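# Find amber-faulted server or park at charger

## Task

Check the servers along the aisle for one whose front display glows amber instead of blue. If one does, finish standing in front of that server's cabinet so the server fills the exact centre of the head_camera image, upright with no sideways roll, viewed from the front, sharp and unobstructed. If none does, finish parked squarely within the taped charging area near the wall charger, with either your front or your back facing the charger. In both cases, every object must be back where it started, nothing may be held, and the robot must not fall or finish tilted (that counts as failure). In the final 1 s after the scene settles, arms, hands and torso must touch nothing, and the base must not rest against anything movable (part, box, cart, lid, drawer); breaking this costs 0.15 once, never going below 0.

## Robot and tools

Robot: a Rainbow Robotics RB-Y1. It has a two-wheel drive base with two rear casters, a torso with squat, shift, pitch and yaw, two 7-joint arms with parallel grippers, and a pan/tilt head. The base is 0.66 m long and 0.58 m wide, and its front edge sits 0.10 m ahead of the drive axle. Cameras: head_camera, left_wrist_camera, right_wrist_camera.

Frames. Base frame: origin on the floor midway between the drive wheels, x forward, y left, z up. The chest, left_hand and right_hand values in the results are given in this frame. A hand point is the spot between its finger pads; fingers point along -z and close along x. Printed hand positions can be off, more so at long reach. Odometry frame: the base frame as it was at scene start. base_odometry counts wheel turns only, so wheel slip shows up as travel. Heading is positive to the left, from -3.142 to 3.142.

execute_actions(actions, cameras). actions is a list holding one action or none. An empty list just returns the state and images. An action can have:
- base: exactly one of translate_m (a relative straight drive in metres, forward positive, -3 to 3) or rotate_rad (a relative turn in place in radians, left/counter-clockwise positive, -3.2 to 3.2). No sideways motion. Either is an offset from where the base last reported itself.
- joints: absolute targets keyed by joint name, in rad (grippers in m). Ranges: torso_squat_rad 0..1.2; torso_shift_rad -0.3..0.6; torso_pitch_rad -0.2..1.4; torso_yaw_rad -1.5..1.5 (left +); shoulder_pitch ±2.356 (negative swings the arm forward and up); left_shoulder_roll_rad 0..3.141; right_shoulder_roll_rad -3.141..0; shoulder_yaw ±2.094; elbow -2.617..0.01; forearm_roll ±3.141; wrist_pitch -1.57..1.919; hand_roll ±2.705; gripper_m 0..0.1 (the opening); head_pan_rad ±0.523 (left +, relative to the chest); head_tilt_rad -0.35..1.57 (positive looks down). Combined torso limits: squat+shift<=1.52; squat-shift+pitch<=1.57; shift+0.5pitch-0.4squat<=0.7; shift+0.3pitch-0.5squat<=0.39.
- speeds: top-speed caps for this action only: translate_m 0.05..0.4 m/s, rotate_rad 0.1..1.509 rad/s. A base move that would take over 8.667 s is refused.
- min_time_s: 0.1..8, the minimum duration of the arm and head motions.
cameras: a list of camera names or "all"; leaving it out means all, [] means none.
Any unknown key or out-of-range value refuses the whole call, and nothing moves. Joints or base left out of an action may keep pushing toward their earlier targets.

wait(seconds 0..10): no new command is sent; it returns state and images. zoom_image(camera, region [x0,y0,x1,y1], at most 504x504 px): a closer look at the latest image, useful for judging display colour and centring. read_manual: licence text only. finished_scene(scene): ends the scene for good and reports success.

Result lines. base_status and joint_status: "done"; "off_target" (came to rest short of the target and may still push); "contact_stop" (arm or torso hit something hard; its whole group stops); "time_out"; "limit_stop_at_<name>"; "limit_stop_at_own_body" (a self-collision guard fired, nothing is pushing; move the arm and torso apart); "stopped_with_arm"; "joint command not followed" with a cause line (arm targets withheld by the collision check); "not_followed". on_its_own lists uncommanded parts, where "held at" is the target being held. MOTOR HOT warns from 65 °C; at 80 °C an OVER-TEMPERATURE FAULT stops everything (limit_stop_at_motor_heat). A torque fault freezes the robot for 10 s. After any stop, send targets again. After a contact stop, back off in a separate action: arms first, then torso.

Cautions. The base does not stop at furniture and may keep pushing, with wheels slipping. A bent leg can stick out past the front edge. Avoid arm-on-arm hits or presses, which can end the run. Avoid knocking, dropping or moving objects. Keep the arms tucked and the torso upright for this inspection or parking job. At the end, the torso and arms must touch nothing, and the base must not touch movable items. If one call reports a stop, later calls in the same reply are skipped.

Suggested approach: drive along the aisle, pan and tilt the head, and zoom to check each server display's colour. If one is amber, stop square to the cabinet and centre that server in head_camera, level and unobstructed. Otherwise drive to the taped charging area and park aligned and within it, facing toward or away from the charger. Then call finished_scene.

Each tool is called after "Call:" as name([rows], argument=value, ...), one row to a line, values as JSON.

## Session

I'll start by checking the robot's current state and camera views.

Call:
execute_actions(actions=[])

Scene clock: 0.00 s.
base_odometry: x=+0.000 y=+0.000 heading=+0.000 (m, m, rad; odometry frame)
base_status: not commanded
joint_positions: torso_squat_rad=+0.350 torso_shift_rad=+0.000 torso_pitch_rad=+0.001 torso_yaw_rad=+0.000 left_shoulder_pitch_rad=-0.016 left_shoulder_roll_rad=+0.030 left_shoulder_yaw_rad=-0.054 left_elbow_rad=-0.269 left_forearm_roll_rad=+0.041 left_wrist_pitch_rad=+0.000 left_hand_roll_rad=+0.048 left_gripper_m=+0.100 right_shoulder_pitch_rad=-0.045 right_shoulder_roll_rad=-0.011 right_shoulder_yaw_rad=-0.005 right_elbow_rad=-0.175 right_forearm_roll_rad=-0.015 right_wrist_pitch_rad=+0.036 right_hand_roll_rad=-0.004 right_gripper_m=+0.101 head_pan_rad=+0.000 head_tilt_rad=+0.399
joint_status: not commanded
chest: x=-0.2278 y=-0.0005 z=+1.2476 quat_wxyz=(+1.000, +0.000, +0.001, +0.000) (m; base frame)
left_hand: x=-0.0875 y=+0.2345 z=+0.5763 quat_wxyz=(+0.990, +0.005, -0.141, +0.013) (m; base frame)
right_hand: x=-0.1198 y=-0.2272 z=+0.5695 quat_wxyz=(+0.996, -0.004, -0.089, -0.004) (m; base frame)
pictures: head_camera, left_wrist_camera, right_wrist_camera
Images, in order (width x height): head_camera 896x504, left_wrist_camera 644x364, right_wrist_camera 644x364.

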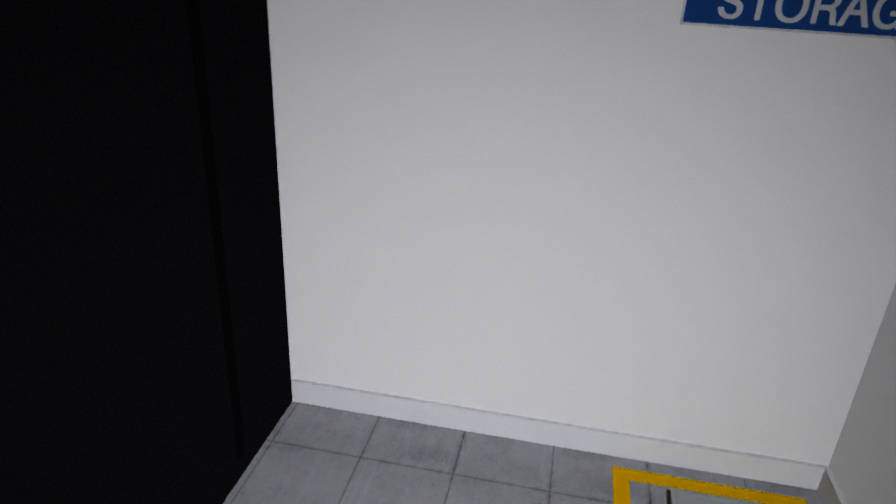

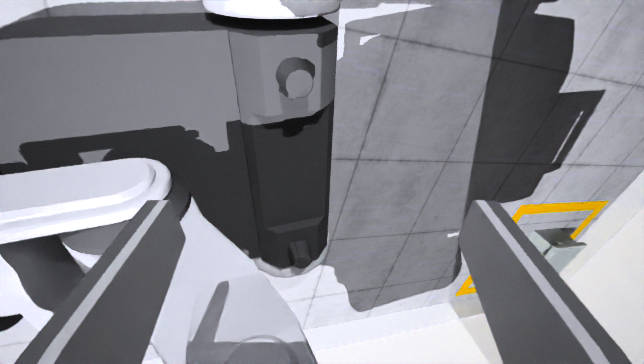

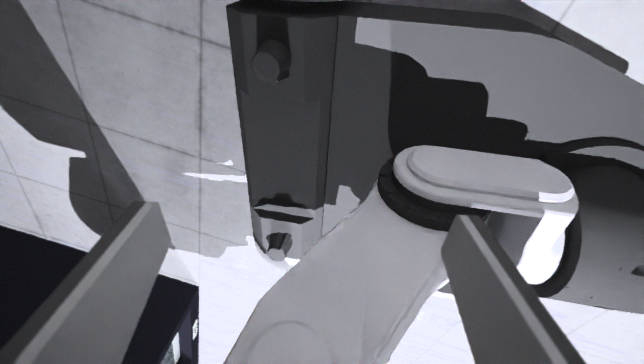

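Call:
execute_actions([
  {"joints": {"head_pan_rad": 0.52, "head_tilt_rad": 0.15}},
], cameras=["head_camera"])

Scene clock: 1.97 s.
base_odometry: x=+0.000 y=+0.000 heading=+0.000 (m, m, rad; odometry frame)
base_status: not commanded
joint_positions: torso_squat_rad=+0.350 torso_shift_rad=+0.000 torso_pitch_rad=+0.001 torso_yaw_rad=+0.000 left_shoulder_pitch_rad=-0.016 left_shoulder_roll_rad=+0.030 left_shoulder_yaw_rad=-0.054 left_elbow_rad=-0.269 left_forearm_roll_rad=+0.041 left_wrist_pitch_rad=+0.000 left_hand_roll_rad=+0.048 left_gripper_m=+0.100 right_shoulder_pitch_rad=-0.045 right_shoulder_roll_rad=-0.011 right_shoulder_yaw_rad=-0.005 right_elbow_rad=-0.175 right_forearm_roll_rad=-0.015 right_wrist_pitch_rad=+0.036 right_hand_roll_rad=-0.004 right_gripper_m=+0.101 head_pan_rad=+0.520 head_tilt_rad=+0.150
joint_status: all done
chest: x=-0.2278 y=-0.0005 z=+1.2476 quat_wxyz=(+1.000, +0.000, +0.001, +0.000) (m; base frame)
left_hand: x=-0.0875 y=+0.2345 z=+0.5763 quat_wxyz=(+0.990, +0.005, -0.141, +0.013) (m; base frame)
right_hand: x=-0.1198 y=-0.2272 z=+0.5695 quat_wxyz=(+0.996, -0.004, -0.089, -0.004) (m; base frame)
pictures: head_camera
Images, in order (width x height): head_camera 896x504.

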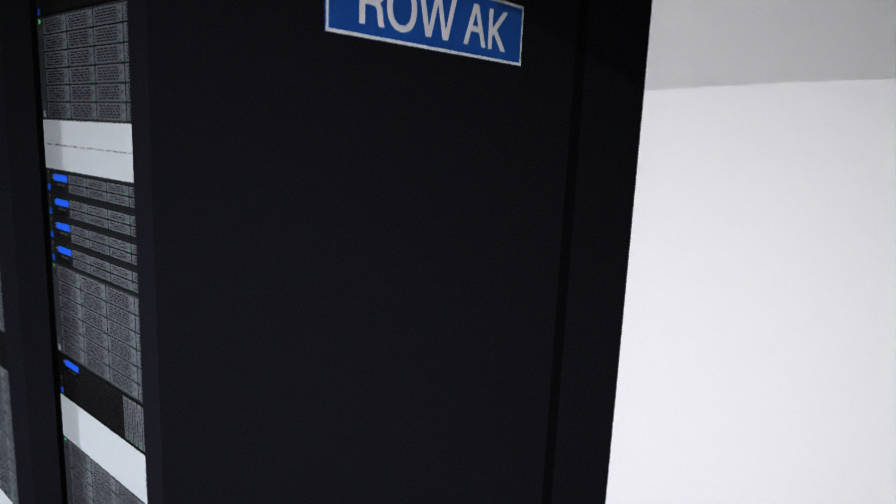

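Call:
execute_actions([
  {"base": {"rotate_rad": 1.5}, "joints": {"head_pan_rad": 0.0, "head_tilt_rad": 0.2}},
], cameras=["head_camera"])

Scene clock: 7.50 s.
base_odometry: x=+0.000 y=+0.000 heading=+1.500 (m, m, rad; odometry frame)
base_status: done
joint_positions: torso_squat_rad=+0.350 torso_shift_rad=+0.000 torso_pitch_rad=+0.001 torso_yaw_rad=+0.000 left_shoulder_pitch_rad=-0.016 left_shoulder_roll_rad=+0.030 left_shoulder_yaw_rad=-0.054 left_elbow_rad=-0.269 left_forearm_roll_rad=+0.041 left_wrist_pitch_rad=+0.000 left_hand_roll_rad=+0.048 left_gripper_m=+0.100 right_shoulder_pitch_rad=-0.045 right_shoulder_roll_rad=-0.011 right_shoulder_yaw_rad=-0.005 right_elbow_rad=-0.175 right_forearm_roll_rad=-0.015 right_wrist_pitch_rad=+0.036 right_hand_roll_rad=-0.004 right_gripper_m=+0.101 head_pan_rad=+0.000 head_tilt_rad=+0.200
joint_status: all done
chest: x=-0.2278 y=-0.0005 z=+1.2476 quat_wxyz=(+1.000, +0.000, +0.001, +0.000) (m; base frame)
left_hand: x=-0.0875 y=+0.2345 z=+0.5763 quat_wxyz=(+0.990, +0.005, -0.141, +0.013) (m; base frame)
right_hand: x=-0.1198 y=-0.2272 z=+0.5695 quat_wxyz=(+0.996, -0.004, -0.089, -0.004) (m; base frame)
pictures: head_camera
Images, in order (width x height): head_camera 896x504.

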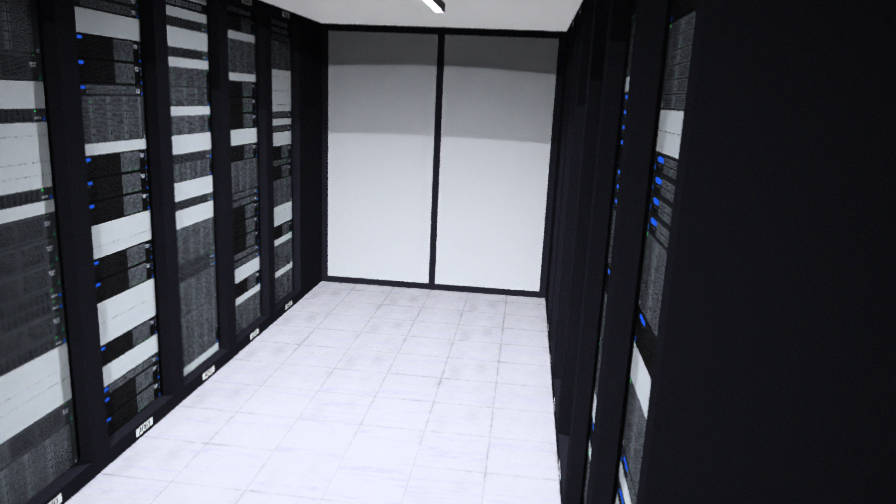

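Call:
zoom_image(camera="head_camera", region=[0, 0, 340, 504])

Call:
zoom_image(camera="head_camera", region=[540, 0, 720, 504])

Region (0, 0, 340, 504) of head_camera's 896x504 image, scaled by 1.000; it fills the left 340 columns of this view, and the rest is white.

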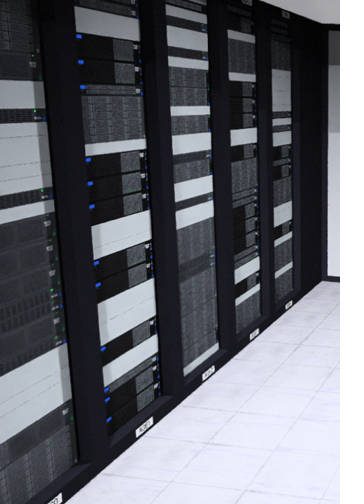

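Region (540, 0, 720, 504) of head_camera's 896x504 image, scaled by 1.000; it fills the left 180 columns of this view, and the rest is white.

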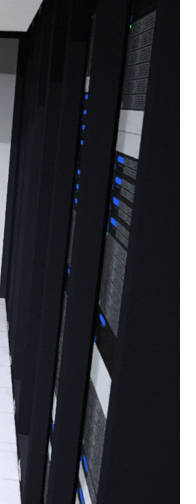

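Call:
zoom_image(camera="head_camera", region=[150, 0, 330, 200])

Region (150, 0, 330, 200) of head_camera's 896x504 image, scaled by 2.520, with more detail than that image has; it fills the left 454 columns of this view, and the rest is white.

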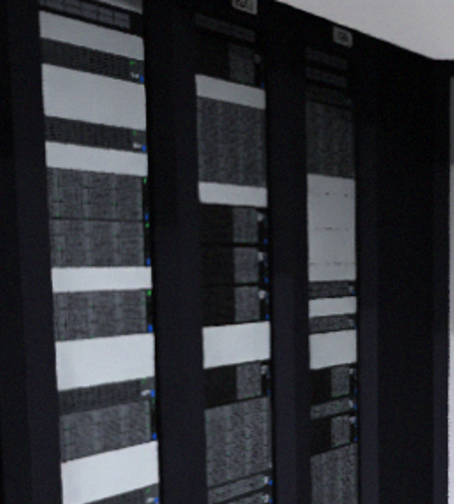

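Call:
execute_actions([
  {"joints": {"head_pan_rad": -0.3, "head_tilt_rad": 0.9}},
])

Scene clock: 32.30 s.
base_odometry: x=+0.000 y=+0.000 heading=+1.500 (m, m, rad; odometry frame)
base_status: not commanded
joint_positions: torso_squat_rad=+0.350 torso_shift_rad=+0.000 torso_pitch_rad=+0.001 torso_yaw_rad=+0.000 left_shoulder_pitch_rad=-0.016 left_shoulder_roll_rad=+0.030 left_shoulder_yaw_rad=-0.054 left_elbow_rad=-0.269 left_forearm_roll_rad=+0.041 left_wrist_pitch_rad=+0.000 left_hand_roll_rad=+0.048 left_gripper_m=+0.100 right_shoulder_pitch_rad=-0.045 right_shoulder_roll_rad=-0.011 right_shoulder_yaw_rad=-0.005 right_elbow_rad=-0.175 right_forearm_roll_rad=-0.015 right_wrist_pitch_rad=+0.036 right_hand_roll_rad=-0.004 right_gripper_m=+0.101 head_pan_rad=-0.300 head_tilt_rad=+0.900
joint_status: all done
chest: x=-0.2278 y=-0.0005 z=+1.2476 quat_wxyz=(+1.000, +0.000, +0.001, +0.000) (m; base frame)
left_hand: x=-0.0875 y=+0.2345 z=+0.5763 quat_wxyz=(+0.990, +0.005, -0.141, +0.013) (m; base frame)
right_hand: x=-0.1198 y=-0.2272 z=+0.5695 quat_wxyz=(+0.996, -0.004, -0.089, -0.004) (m; base frame)
pictures: head_camera, left_wrist_camera, right_wrist_camera
Images, in order (width x height): head_camera 896x504, left_wrist_camera 644x364, right_wrist_camera 644x364.

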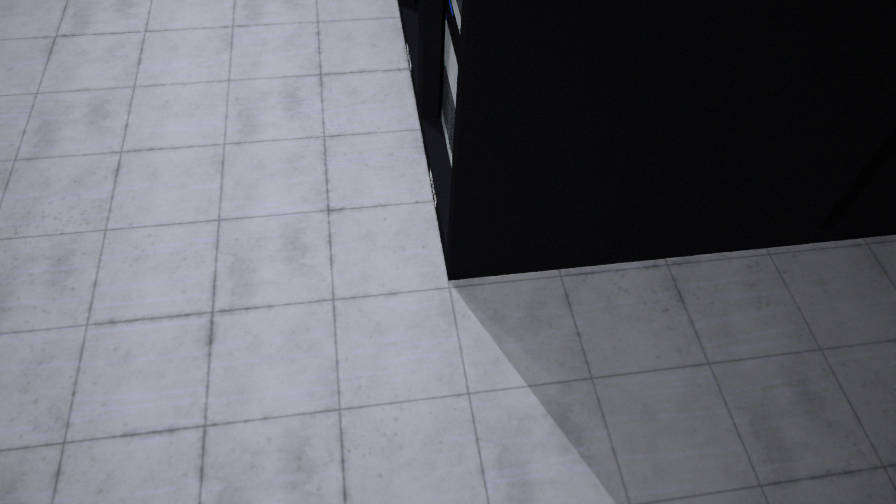

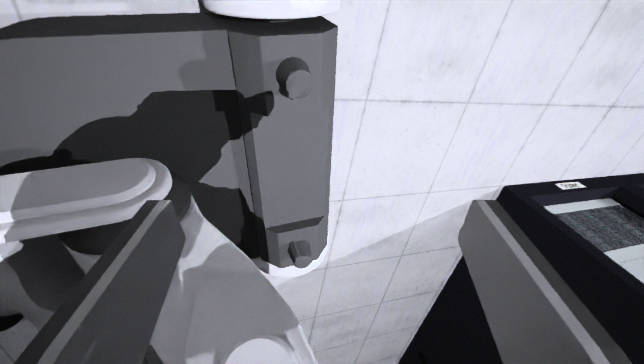

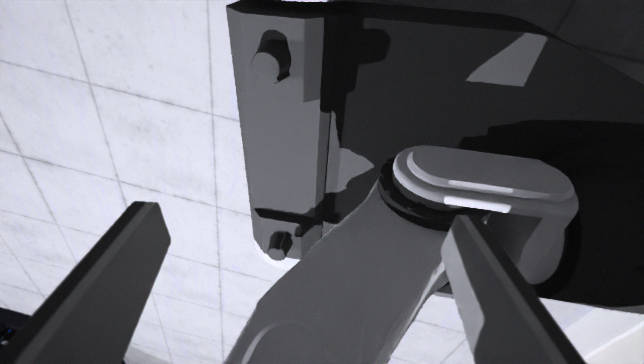

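Call:
execute_actions([
  {"base": {"rotate_rad": 0.2}, "joints": {"head_pan_rad": 0.0, "head_tilt_rad": 0.3}},
], cameras=[])

Call:
execute_actions([
  {"base": {"translate_m": 1.1}, "joints": {"torso_yaw_rad": 1.5}},
], cameras=[])

Call:
execute_actions([
  {"base": {"rotate_rad": -0.32}, "joints": {"head_pan_rad": 0.07, "head_tilt_rad": 0.3}},
])

Scene clock: 46.50 s.
base_odometry: x=+0.000 y=+0.000 heading=+1.699 (m, m, rad; odometry frame)
base_status: done
joint_positions: torso_squat_rad=+0.350 torso_shift_rad=+0.000 torso_pitch_rad=+0.001 torso_yaw_rad=+0.000 left_shoulder_pitch_rad=-0.016 left_shoulder_roll_rad=+0.030 left_shoulder_yaw_rad=-0.054 left_elbow_rad=-0.269 left_forearm_roll_rad=+0.041 left_wrist_pitch_rad=+0.000 left_hand_roll_rad=+0.048 left_gripper_m=+0.100 right_shoulder_pitch_rad=-0.044 right_shoulder_roll_rad=-0.011 right_shoulder_yaw_rad=-0.005 right_elbow_rad=-0.175 right_forearm_roll_rad=-0.015 right_wrist_pitch_rad=+0.036 right_hand_roll_rad=-0.004 right_gripper_m=+0.101 head_pan_rad=+0.000 head_tilt_rad=+0.300
joint_status: all done
chest: x=-0.2278 y=-0.0005 z=+1.2476 quat_wxyz=(+1.000, +0.000, +0.001, +0.000) (m; base frame)
left_hand: x=-0.0875 y=+0.2345 z=+0.5763 quat_wxyz=(+0.990, +0.005, -0.141, +0.013) (m; base frame)
right_hand: x=-0.1198 y=-0.2272 z=+0.5695 quat_wxyz=(+0.996, -0.004, -0.089, -0.004) (m; base frame)
pictures: none
No camera images: the call's "cameras" was empty. Leave "cameras" out to get every camera's image.

Scene clock: 50.60 s.
base_odometry: x=-0.141 y=+1.091 heading=+1.700 (m, m, rad; odometry frame)
base_status: done
joint_positions: torso_squat_rad=+0.350 torso_shift_rad=+0.000 torso_pitch_rad=+0.001 torso_yaw_rad=+0.756 left_shoulder_pitch_rad=-0.015 left_shoulder_roll_rad=+0.030 left_shoulder_yaw_rad=-0.054 left_elbow_rad=-0.269 left_forearm_roll_rad=+0.041 left_wrist_pitch_rad=+0.000 left_hand_roll_rad=+0.048 left_gripper_m=+0.100 right_shoulder_pitch_rad=-0.045 right_shoulder_roll_rad=-0.011 right_shoulder_yaw_rad=-0.005 right_elbow_rad=-0.175 right_forearm_roll_rad=-0.015 right_wrist_pitch_rad=+0.036 right_hand_roll_rad=-0.004 right_gripper_m=+0.101 head_pan_rad=+0.000 head_tilt_rad=+0.300
joint_status: torso_yaw_rad limit_stop_at_own_body (moved +0.756 of +1.500)
on_its_own: torso_yaw_rad is held at +0.756, not at your +1.500, since a limit_stop_at_own_body
chest: x=-0.2277 y=-0.0005 z=+1.2476 quat_wxyz=(+0.929, +0.000, +0.000, +0.369) (m; base frame)
left_hand: x=-0.2869 y=+0.2672 z=+0.5765 quat_wxyz=(+0.915, +0.057, -0.129, +0.377) (m; base frame)
right_hand: x=+0.0064 y=-0.0907 z=+0.5694 quat_wxyz=(+0.927, +0.030, -0.085, +0.364) (m; base frame)
pictures: none
No camera images: the call's "cameras" was empty. Leave "cameras" out to get every camera's image.

not run: a stop came earlier in this reply.

Call:
execute_actions([
  {"base": {"rotate_rad": -0.32}, "joints": {"torso_squat_rad": 0.0}},
], cameras=[])

Scene clock: 53.77 s.
base_odometry: x=-0.141 y=+1.090 heading=+1.380 (m, m, rad; odometry frame)
base_status: done
joint_positions: torso_squat_rad=+0.000 torso_shift_rad=+0.000 torso_pitch_rad=+0.001 torso_yaw_rad=+0.756 left_shoulder_pitch_rad=-0.015 left_shoulder_roll_rad=+0.030 left_shoulder_yaw_rad=-0.054 left_elbow_rad=-0.269 left_forearm_roll_rad=+0.041 left_wrist_pitch_rad=+0.000 left_hand_roll_rad=+0.048 left_gripper_m=+0.100 right_shoulder_pitch_rad=-0.045 right_shoulder_roll_rad=-0.011 right_shoulder_yaw_rad=-0.005 right_elbow_rad=-0.175 right_forearm_roll_rad=-0.015 right_wrist_pitch_rad=+0.036 right_hand_roll_rad=-0.004 right_gripper_m=+0.101 head_pan_rad=+0.000 head_tilt_rad=+0.300
joint_status: all done
on_its_own: torso_yaw_rad is held at +0.756, not at your +1.500, since a limit_stop_at_own_body
chest: x=-0.2277 y=-0.0005 z=+1.2899 quat_wxyz=(+0.929, +0.000, +0.001, +0.369) (m; base frame)
left_hand: x=-0.2869 y=+0.2672 z=+0.6189 quat_wxyz=(+0.915, +0.057, -0.129, +0.377) (m; base frame)
right_hand: x=+0.0063 y=-0.0908 z=+0.6117 quat_wxyz=(+0.927, +0.030, -0.085, +0.364) (m; base frame)
pictures: none
No camera images: the call's "cameras" was empty. Leave "cameras" out to get every camera's image.

Call:
execute_actions([
  {"base": {"translate_m": 2.35}, "joints": {"torso_yaw_rad": 1.5, "head_pan_rad": 0.52, "head_tilt_rad": -0.05}},
], cameras=["head_camera"])

Scene clock: 61.37 s.
base_odometry: x=+0.304 y=+3.398 heading=+1.380 (m, m, rad; odometry frame)
base_status: done
joint_positions: torso_squat_rad=+0.000 torso_shift_rad=+0.000 torso_pitch_rad=+0.001 torso_yaw_rad=+1.252 left_shoulder_pitch_rad=-0.015 left_shoulder_roll_rad=+0.030 left_shoulder_yaw_rad=-0.054 left_elbow_rad=-0.268 left_forearm_roll_rad=+0.041 left_wrist_pitch_rad=+0.000 left_hand_roll_rad=+0.048 left_gripper_m=+0.100 right_shoulder_pitch_rad=-0.045 right_shoulder_roll_rad=-0.011 right_shoulder_yaw_rad=-0.005 right_elbow_rad=-0.175 right_forearm_roll_rad=-0.015 right_wrist_pitch_rad=+0.036 right_hand_roll_rad=-0.004 right_gripper_m=+0.101 head_pan_rad=+0.520 head_tilt_rad=-0.050
joint_status: torso_yaw_rad limit_stop_at_own_body (moved +0.496 of +0.744); the others done
on_its_own: torso_yaw_rad is held at +1.251, not at your +1.500, since a limit_stop_at_own_body
chest: x=-0.2277 y=-0.0005 z=+1.2899 quat_wxyz=(+0.811, +0.000, +0.000, +0.586) (m; base frame)
left_hand: x=-0.4070 y=+0.2071 z=+0.6190 quat_wxyz=(+0.795, +0.087, -0.111, +0.590) (m; base frame)
right_hand: x=+0.0212 y=+0.0318 z=+0.6118 quat_wxyz=(+0.810, +0.050, -0.075, +0.580) (m; base frame)
pictures: head_camera
Images, in order (width x height): head_camera 896x504.

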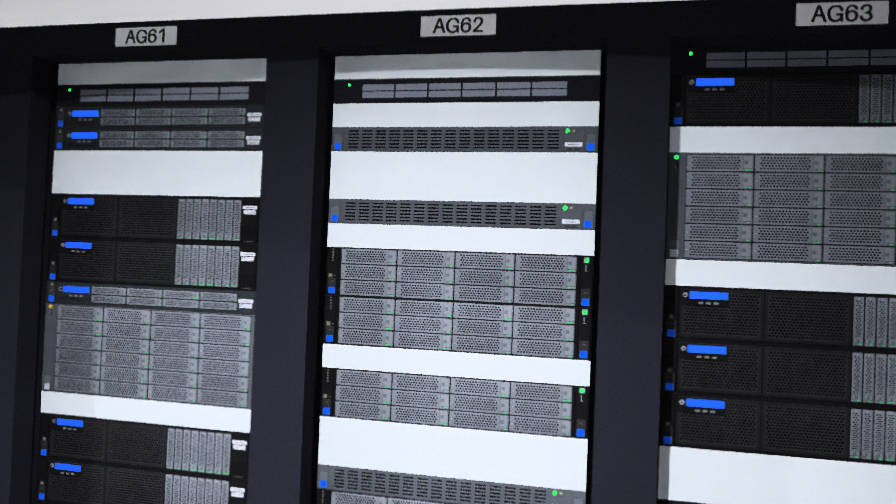

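Call:
zoom_image(camera="head_camera", region=[30, 260, 190, 400])

Region (30, 260, 190, 400) of head_camera's 896x504 image, scaled by 3.150, with more detail than that image has; it fills the top 441 rows of this view, and the rest is white.

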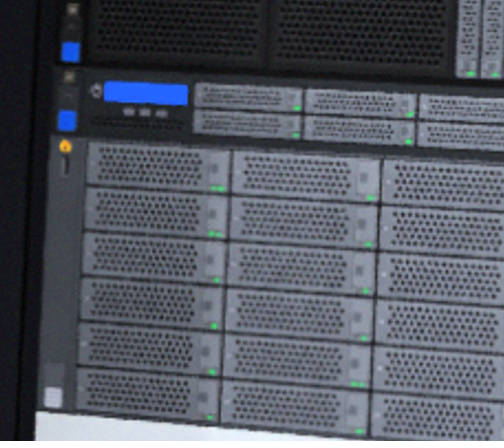

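Call:
execute_actions([
  {"joints": {"head_tilt_rad": 0.45}},
], cameras=["head_camera"])

Scene clock: 62.97 s.
base_odometry: x=+0.304 y=+3.398 heading=+1.380 (m, m, rad; odometry frame)
base_status: not commanded
joint_positions: torso_squat_rad=+0.000 torso_shift_rad=+0.000 torso_pitch_rad=+0.001 torso_yaw_rad=+1.252 left_shoulder_pitch_rad=-0.015 left_shoulder_roll_rad=+0.030 left_shoulder_yaw_rad=-0.054 left_elbow_rad=-0.268 left_forearm_roll_rad=+0.041 left_wrist_pitch_rad=+0.000 left_hand_roll_rad=+0.048 left_gripper_m=+0.100 right_shoulder_pitch_rad=-0.045 right_shoulder_roll_rad=-0.011 right_shoulder_yaw_rad=-0.005 right_elbow_rad=-0.175 right_forearm_roll_rad=-0.015 right_wrist_pitch_rad=+0.036 right_hand_roll_rad=-0.004 right_gripper_m=+0.101 head_pan_rad=+0.520 head_tilt_rad=+0.450
joint_status: all done
on_its_own: torso_yaw_rad is held at +1.251, not at your +1.500, since a limit_stop_at_own_body
chest: x=-0.2277 y=-0.0005 z=+1.2899 quat_wxyz=(+0.811, +0.000, +0.000, +0.586) (m; base frame)
left_hand: x=-0.4071 y=+0.2071 z=+0.6190 quat_wxyz=(+0.795, +0.087, -0.111, +0.590) (m; base frame)
right_hand: x=+0.0212 y=+0.0318 z=+0.6118 quat_wxyz=(+0.810, +0.050, -0.075, +0.580) (m; base frame)
pictures: head_camera
Images, in order (width x height): head_camera 896x504.

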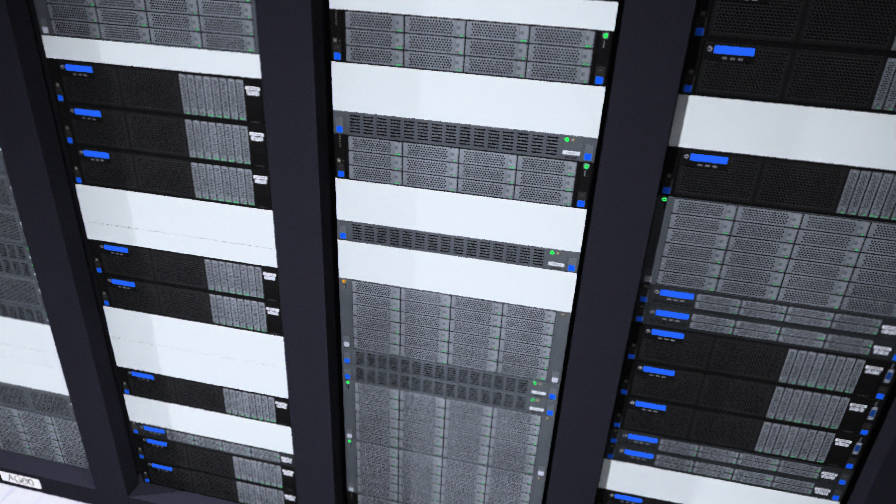

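Call:
execute_actions([
  {"joints": {"head_tilt_rad": 0.85}},
], cameras=["head_camera"])

Scene clock: 64.30 s.
base_odometry: x=+0.304 y=+3.398 heading=+1.380 (m, m, rad; odometry frame)
base_status: not commanded
joint_positions: torso_squat_rad=+0.000 torso_shift_rad=+0.000 torso_pitch_rad=+0.001 torso_yaw_rad=+1.252 left_shoulder_pitch_rad=-0.015 left_shoulder_roll_rad=+0.030 left_shoulder_yaw_rad=-0.054 left_elbow_rad=-0.268 left_forearm_roll_rad=+0.041 left_wrist_pitch_rad=+0.000 left_hand_roll_rad=+0.048 left_gripper_m=+0.100 right_shoulder_pitch_rad=-0.045 right_shoulder_roll_rad=-0.011 right_shoulder_yaw_rad=-0.005 right_elbow_rad=-0.175 right_forearm_roll_rad=-0.015 right_wrist_pitch_rad=+0.036 right_hand_roll_rad=-0.004 right_gripper_m=+0.101 head_pan_rad=+0.520 head_tilt_rad=+0.850
joint_status: all done
on_its_own: torso_yaw_rad is held at +1.251, not at your +1.500, since a limit_stop_at_own_body
chest: x=-0.2277 y=-0.0005 z=+1.2899 quat_wxyz=(+0.811, +0.000, +0.000, +0.586) (m; base frame)
left_hand: x=-0.4071 y=+0.2071 z=+0.6190 quat_wxyz=(+0.795, +0.087, -0.111, +0.590) (m; base frame)
right_hand: x=+0.0212 y=+0.0318 z=+0.6118 quat_wxyz=(+0.810, +0.050, -0.075, +0.580) (m; base frame)
pictures: head_camera
Images, in order (width x height): head_camera 896x504.

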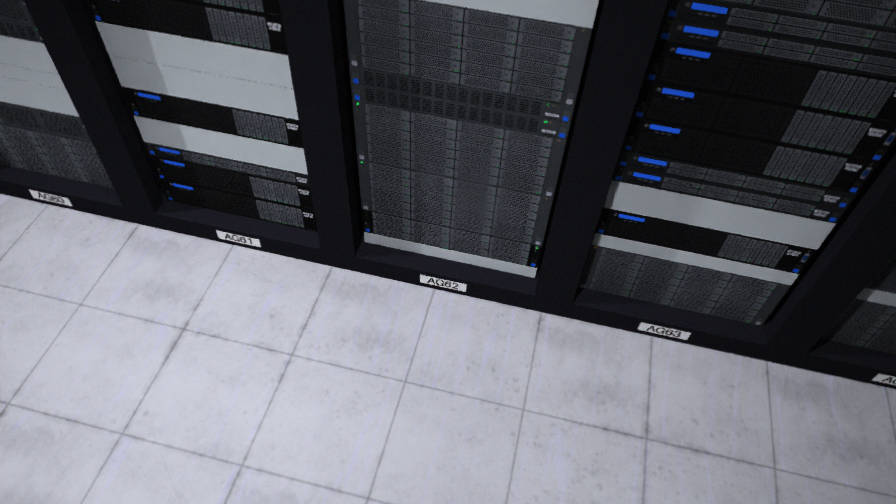

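Call:
execute_actions([
  {"joints": {"head_pan_rad": -0.3, "head_tilt_rad": 0.75}},
], cameras=["head_camera"])

Scene clock: 67.90 s.
base_odometry: x=+0.304 y=+3.398 heading=+1.380 (m, m, rad; odometry frame)
base_status: not commanded
joint_positions: torso_squat_rad=+0.000 torso_shift_rad=+0.000 torso_pitch_rad=+0.001 torso_yaw_rad=+1.252 left_shoulder_pitch_rad=-0.015 left_shoulder_roll_rad=+0.030 left_shoulder_yaw_rad=-0.054 left_elbow_rad=-0.268 left_forearm_roll_rad=+0.041 left_wrist_pitch_rad=+0.000 left_hand_roll_rad=+0.048 left_gripper_m=+0.100 right_shoulder_pitch_rad=-0.045 right_shoulder_roll_rad=-0.011 right_shoulder_yaw_rad=-0.005 right_elbow_rad=-0.175 right_forearm_roll_rad=-0.015 right_wrist_pitch_rad=+0.036 right_hand_roll_rad=-0.004 right_gripper_m=+0.101 head_pan_rad=-0.300 head_tilt_rad=+0.750
joint_status: all done
on_its_own: torso_yaw_rad is held at +1.251, not at your +1.500, since a limit_stop_at_own_body
chest: x=-0.2277 y=-0.0005 z=+1.2899 quat_wxyz=(+0.811, +0.000, +0.000, +0.586) (m; base frame)
left_hand: x=-0.4071 y=+0.2071 z=+0.6190 quat_wxyz=(+0.795, +0.087, -0.111, +0.590) (m; base frame)
right_hand: x=+0.0212 y=+0.0318 z=+0.6118 quat_wxyz=(+0.810, +0.050, -0.075, +0.580) (m; base frame)
pictures: head_camera
Images, in order (width x height): head_camera 896x504.

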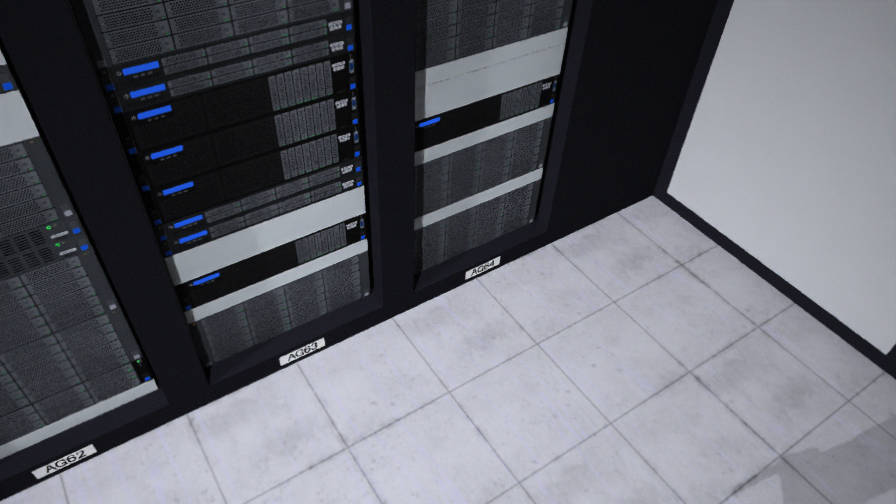

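Call:
execute_actions([
  {"joints": {"head_tilt_rad": 0.3}},
], cameras=["head_camera"])

Scene clock: 69.13 s.
base_odometry: x=+0.304 y=+3.398 heading=+1.380 (m, m, rad; odometry frame)
base_status: not commanded
joint_positions: torso_squat_rad=+0.000 torso_shift_rad=+0.000 torso_pitch_rad=+0.001 torso_yaw_rad=+1.252 left_shoulder_pitch_rad=-0.015 left_shoulder_roll_rad=+0.030 left_shoulder_yaw_rad=-0.054 left_elbow_rad=-0.268 left_forearm_roll_rad=+0.041 left_wrist_pitch_rad=+0.000 left_hand_roll_rad=+0.048 left_gripper_m=+0.100 right_shoulder_pitch_rad=-0.045 right_shoulder_roll_rad=-0.011 right_shoulder_yaw_rad=-0.005 right_elbow_rad=-0.175 right_forearm_roll_rad=-0.015 right_wrist_pitch_rad=+0.036 right_hand_roll_rad=-0.004 right_gripper_m=+0.101 head_pan_rad=-0.300 head_tilt_rad=+0.300
joint_status: all done
on_its_own: torso_yaw_rad is held at +1.251, not at your +1.500, since a limit_stop_at_own_body
chest: x=-0.2277 y=-0.0005 z=+1.2899 quat_wxyz=(+0.811, +0.000, +0.000, +0.586) (m; base frame)
left_hand: x=-0.4071 y=+0.2071 z=+0.6190 quat_wxyz=(+0.795, +0.087, -0.111, +0.590) (m; base frame)
right_hand: x=+0.0212 y=+0.0318 z=+0.6118 quat_wxyz=(+0.810, +0.050, -0.075, +0.580) (m; base frame)
pictures: head_camera
Images, in order (width x height): head_camera 896x504.

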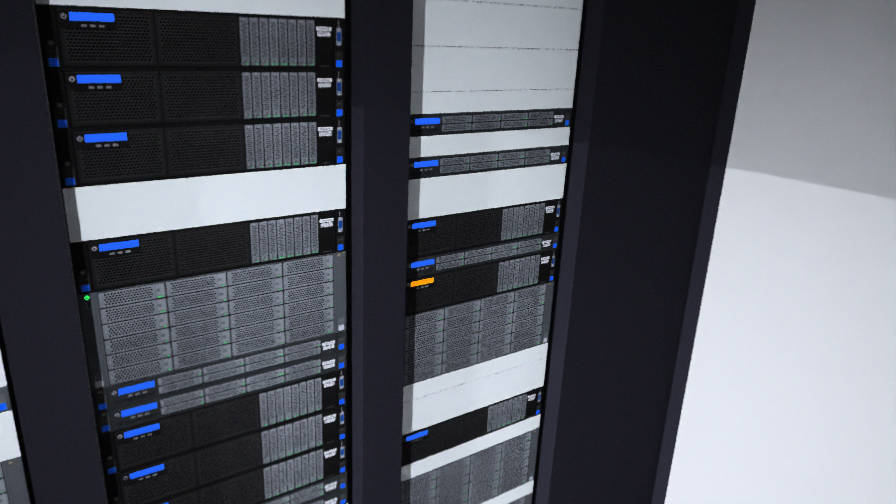

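Call:
execute_actions([
  {"base": {"translate_m": 0.96}, "joints": {"torso_yaw_rad": 1.1, "head_pan_rad": 0.47, "head_tilt_rad": 0.43}},
], cameras=["head_camera"])

Scene clock: 82.20 s.
base_odometry: x=+0.486 y=+4.341 heading=+1.380 (m, m, rad; odometry frame)
base_status: done
joint_positions: torso_squat_rad=+0.000 torso_shift_rad=+0.000 torso_pitch_rad=+0.001 torso_yaw_rad=+1.100 left_shoulder_pitch_rad=-0.015 left_shoulder_roll_rad=+0.030 left_shoulder_yaw_rad=-0.054 left_elbow_rad=-0.269 left_forearm_roll_rad=+0.041 left_wrist_pitch_rad=+0.000 left_hand_roll_rad=+0.048 left_gripper_m=+0.100 right_shoulder_pitch_rad=-0.044 right_shoulder_roll_rad=-0.011 right_shoulder_yaw_rad=-0.005 right_elbow_rad=-0.175 right_forearm_roll_rad=-0.015 right_wrist_pitch_rad=+0.036 right_hand_roll_rad=-0.004 right_gripper_m=+0.101 head_pan_rad=+0.470 head_tilt_rad=+0.430
joint_status: all done
chest: x=-0.2277 y=-0.0005 z=+1.2899 quat_wxyz=(+0.853, +0.000, +0.000, +0.523) (m; base frame)
left_hand: x=-0.3737 y=+0.2318 z=+0.6189 quat_wxyz=(+0.837, +0.078, -0.117, +0.528) (m; base frame)
right_hand: x=+0.0231 y=-0.0064 z=+0.6117 quat_wxyz=(+0.851, +0.044, -0.078, +0.517) (m; base frame)
pictures: head_camera
Images, in order (width x height): head_camera 896x504.

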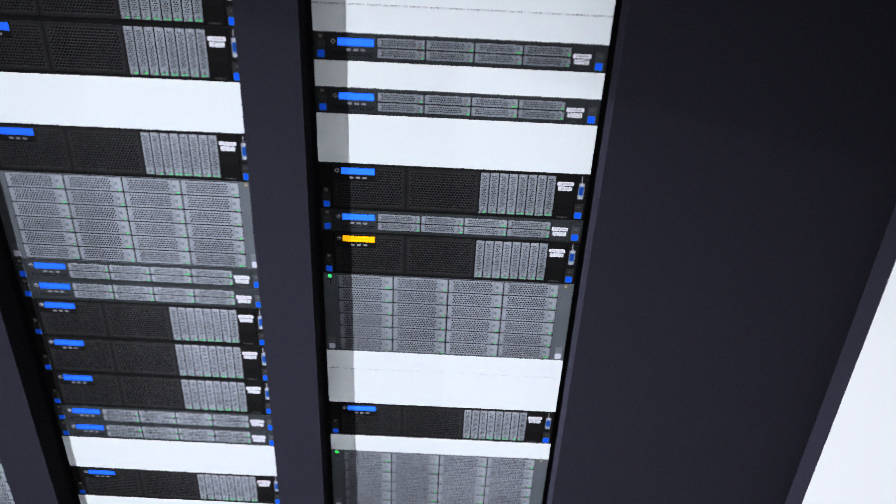

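Call:
zoom_image(camera="head_camera", region=[200, 0, 704, 504])

Region (200, 0, 704, 504) of head_camera's 896x504 image, scaled by 1.000.

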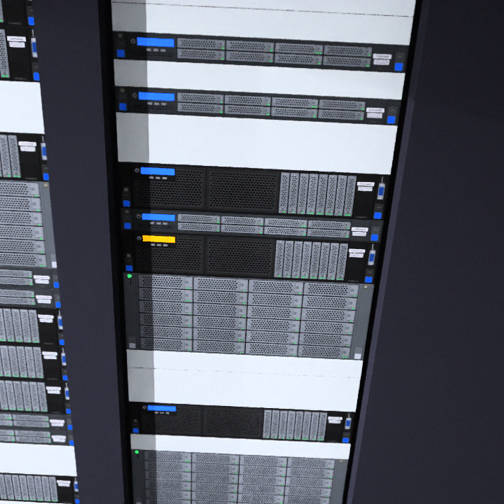

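Call:
execute_actions([
  {"joints": {"torso_pitch_rad": 0.045, "head_tilt_rad": 0.437}},
], cameras=["head_camera"])

Scene clock: 89.40 s.
base_odometry: x=+0.486 y=+4.341 heading=+1.380 (m, m, rad; odometry frame)
base_status: not commanded
joint_positions: torso_squat_rad=+0.000 torso_shift_rad=+0.000 torso_pitch_rad=+0.045 torso_yaw_rad=+1.100 left_shoulder_pitch_rad=-0.015 left_shoulder_roll_rad=+0.030 left_shoulder_yaw_rad=-0.054 left_elbow_rad=-0.269 left_forearm_roll_rad=+0.041 left_wrist_pitch_rad=+0.000 left_hand_roll_rad=+0.048 left_gripper_m=+0.100 right_shoulder_pitch_rad=-0.044 right_shoulder_roll_rad=-0.011 right_shoulder_yaw_rad=-0.005 right_elbow_rad=-0.175 right_forearm_roll_rad=-0.015 right_wrist_pitch_rad=+0.036 right_hand_roll_rad=-0.004 right_gripper_m=+0.101 head_pan_rad=+0.470 head_tilt_rad=+0.437
joint_status: all done
chest: x=-0.2142 y=-0.0005 z=+1.2896 quat_wxyz=(+0.852, +0.012, +0.019, +0.523) (m; base frame)
left_hand: x=-0.3894 y=+0.2318 z=+0.6257 quat_wxyz=(+0.840, +0.090, -0.099, +0.526) (m; base frame)
right_hand: x=+0.0067 y=-0.0064 z=+0.6011 quat_wxyz=(+0.853, +0.056, -0.060, +0.516) (m; base frame)
pictures: head_camera
Images, in order (width x height): head_camera 896x504.

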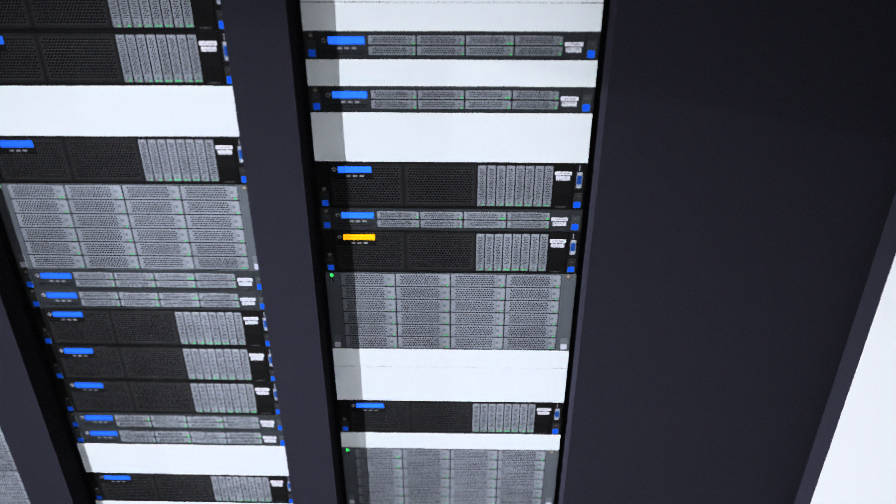

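Call:
execute_actions([
  {"joints": {"left_elbow_rad": -1.4, "right_elbow_rad": -1.4, "torso_squat_rad": 1.0, "head_tilt_rad": 0.2}},
], cameras=["head_camera"])

Scene clock: 99.73 s.
base_odometry: x=+0.486 y=+4.341 heading=+1.380 (m, m, rad; odometry frame)
base_status: not commanded
joint_positions: torso_squat_rad=+1.000 torso_shift_rad=+0.000 torso_pitch_rad=+0.045 torso_yaw_rad=+1.100 left_shoulder_pitch_rad=-0.016 left_shoulder_roll_rad=+0.030 left_shoulder_yaw_rad=-0.054 left_elbow_rad=-1.400 left_forearm_roll_rad=+0.041 left_wrist_pitch_rad=+0.000 left_hand_roll_rad=+0.048 left_gripper_m=+0.100 right_shoulder_pitch_rad=-0.045 right_shoulder_roll_rad=-0.011 right_shoulder_yaw_rad=-0.005 right_elbow_rad=-1.400 right_forearm_roll_rad=-0.015 right_wrist_pitch_rad=+0.036 right_hand_roll_rad=-0.004 right_gripper_m=+0.101 head_pan_rad=+0.470 head_tilt_rad=+0.200
joint_status: all done
chest: x=-0.2142 y=-0.0003 z=+0.9678 quat_wxyz=(+0.852, +0.012, +0.019, +0.523) (m; base frame)
left_hand: x=-0.1762 y=+0.5459 z=+0.6637 quat_wxyz=(+0.660, +0.317, -0.557, +0.392) (m; base frame)
right_hand: x=+0.2030 y=+0.3639 z=+0.6530 quat_wxyz=(+0.663, +0.351, -0.534, +0.391) (m; base frame)
pictures: head_camera
Images, in order (width x height): head_camera 896x504.

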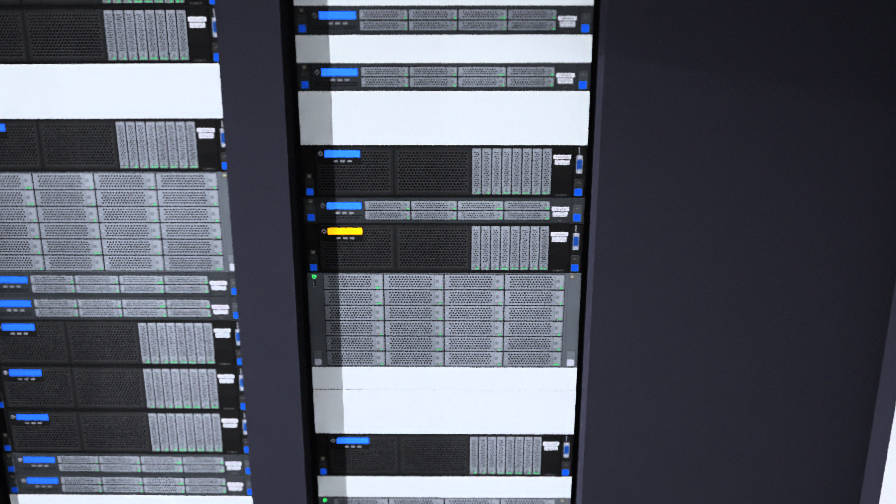

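Call:
execute_actions(actions=[], cameras=["left_wrist_camera", "right_wrist_camera"])

Scene clock: 100.10 s.
base_odometry: x=+0.486 y=+4.341 heading=+1.380 (m, m, rad; odometry frame)
base_status: not commanded
joint_positions: torso_squat_rad=+1.000 torso_shift_rad=+0.000 torso_pitch_rad=+0.045 torso_yaw_rad=+1.100 left_shoulder_pitch_rad=-0.016 left_shoulder_roll_rad=+0.030 left_shoulder_yaw_rad=-0.054 left_elbow_rad=-1.400 left_forearm_roll_rad=+0.041 left_wrist_pitch_rad=+0.000 left_hand_roll_rad=+0.048 left_gripper_m=+0.100 right_shoulder_pitch_rad=-0.045 right_shoulder_roll_rad=-0.011 right_shoulder_yaw_rad=-0.005 right_elbow_rad=-1.400 right_forearm_roll_rad=-0.015 right_wrist_pitch_rad=+0.036 right_hand_roll_rad=-0.004 right_gripper_m=+0.101 head_pan_rad=+0.470 head_tilt_rad=+0.200
joint_status: all done
chest: x=-0.2142 y=-0.0003 z=+0.9678 quat_wxyz=(+0.852, +0.012, +0.019, +0.523) (m; base frame)
left_hand: x=-0.1762 y=+0.5459 z=+0.6637 quat_wxyz=(+0.660, +0.317, -0.557, +0.392) (m; base frame)
right_hand: x=+0.2030 y=+0.3639 z=+0.6530 quat_wxyz=(+0.663, +0.351, -0.534, +0.391) (m; base frame)
pictures: left_wrist_camera, right_wrist_camera
Images, in order (width x height): left_wrist_camera 644x364, right_wrist_camera 644x364.

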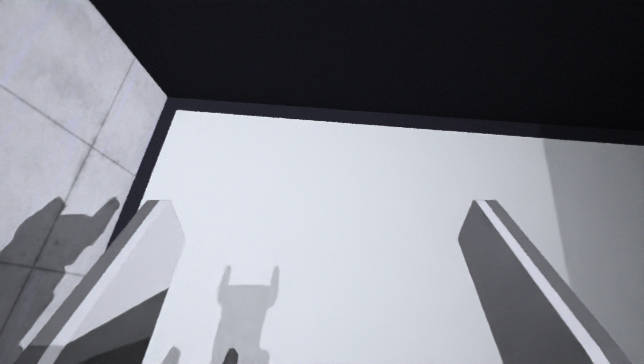

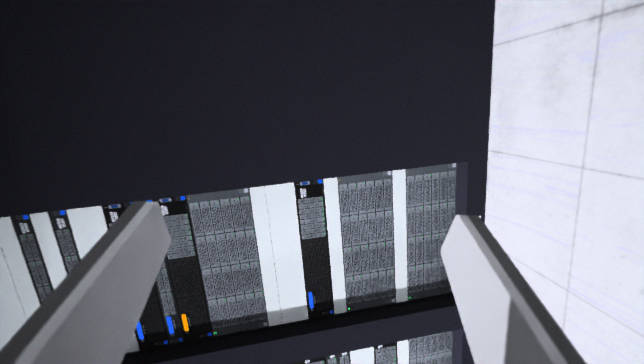

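Call:
finished_scene(scene=1)

The scene is finished: the task was done.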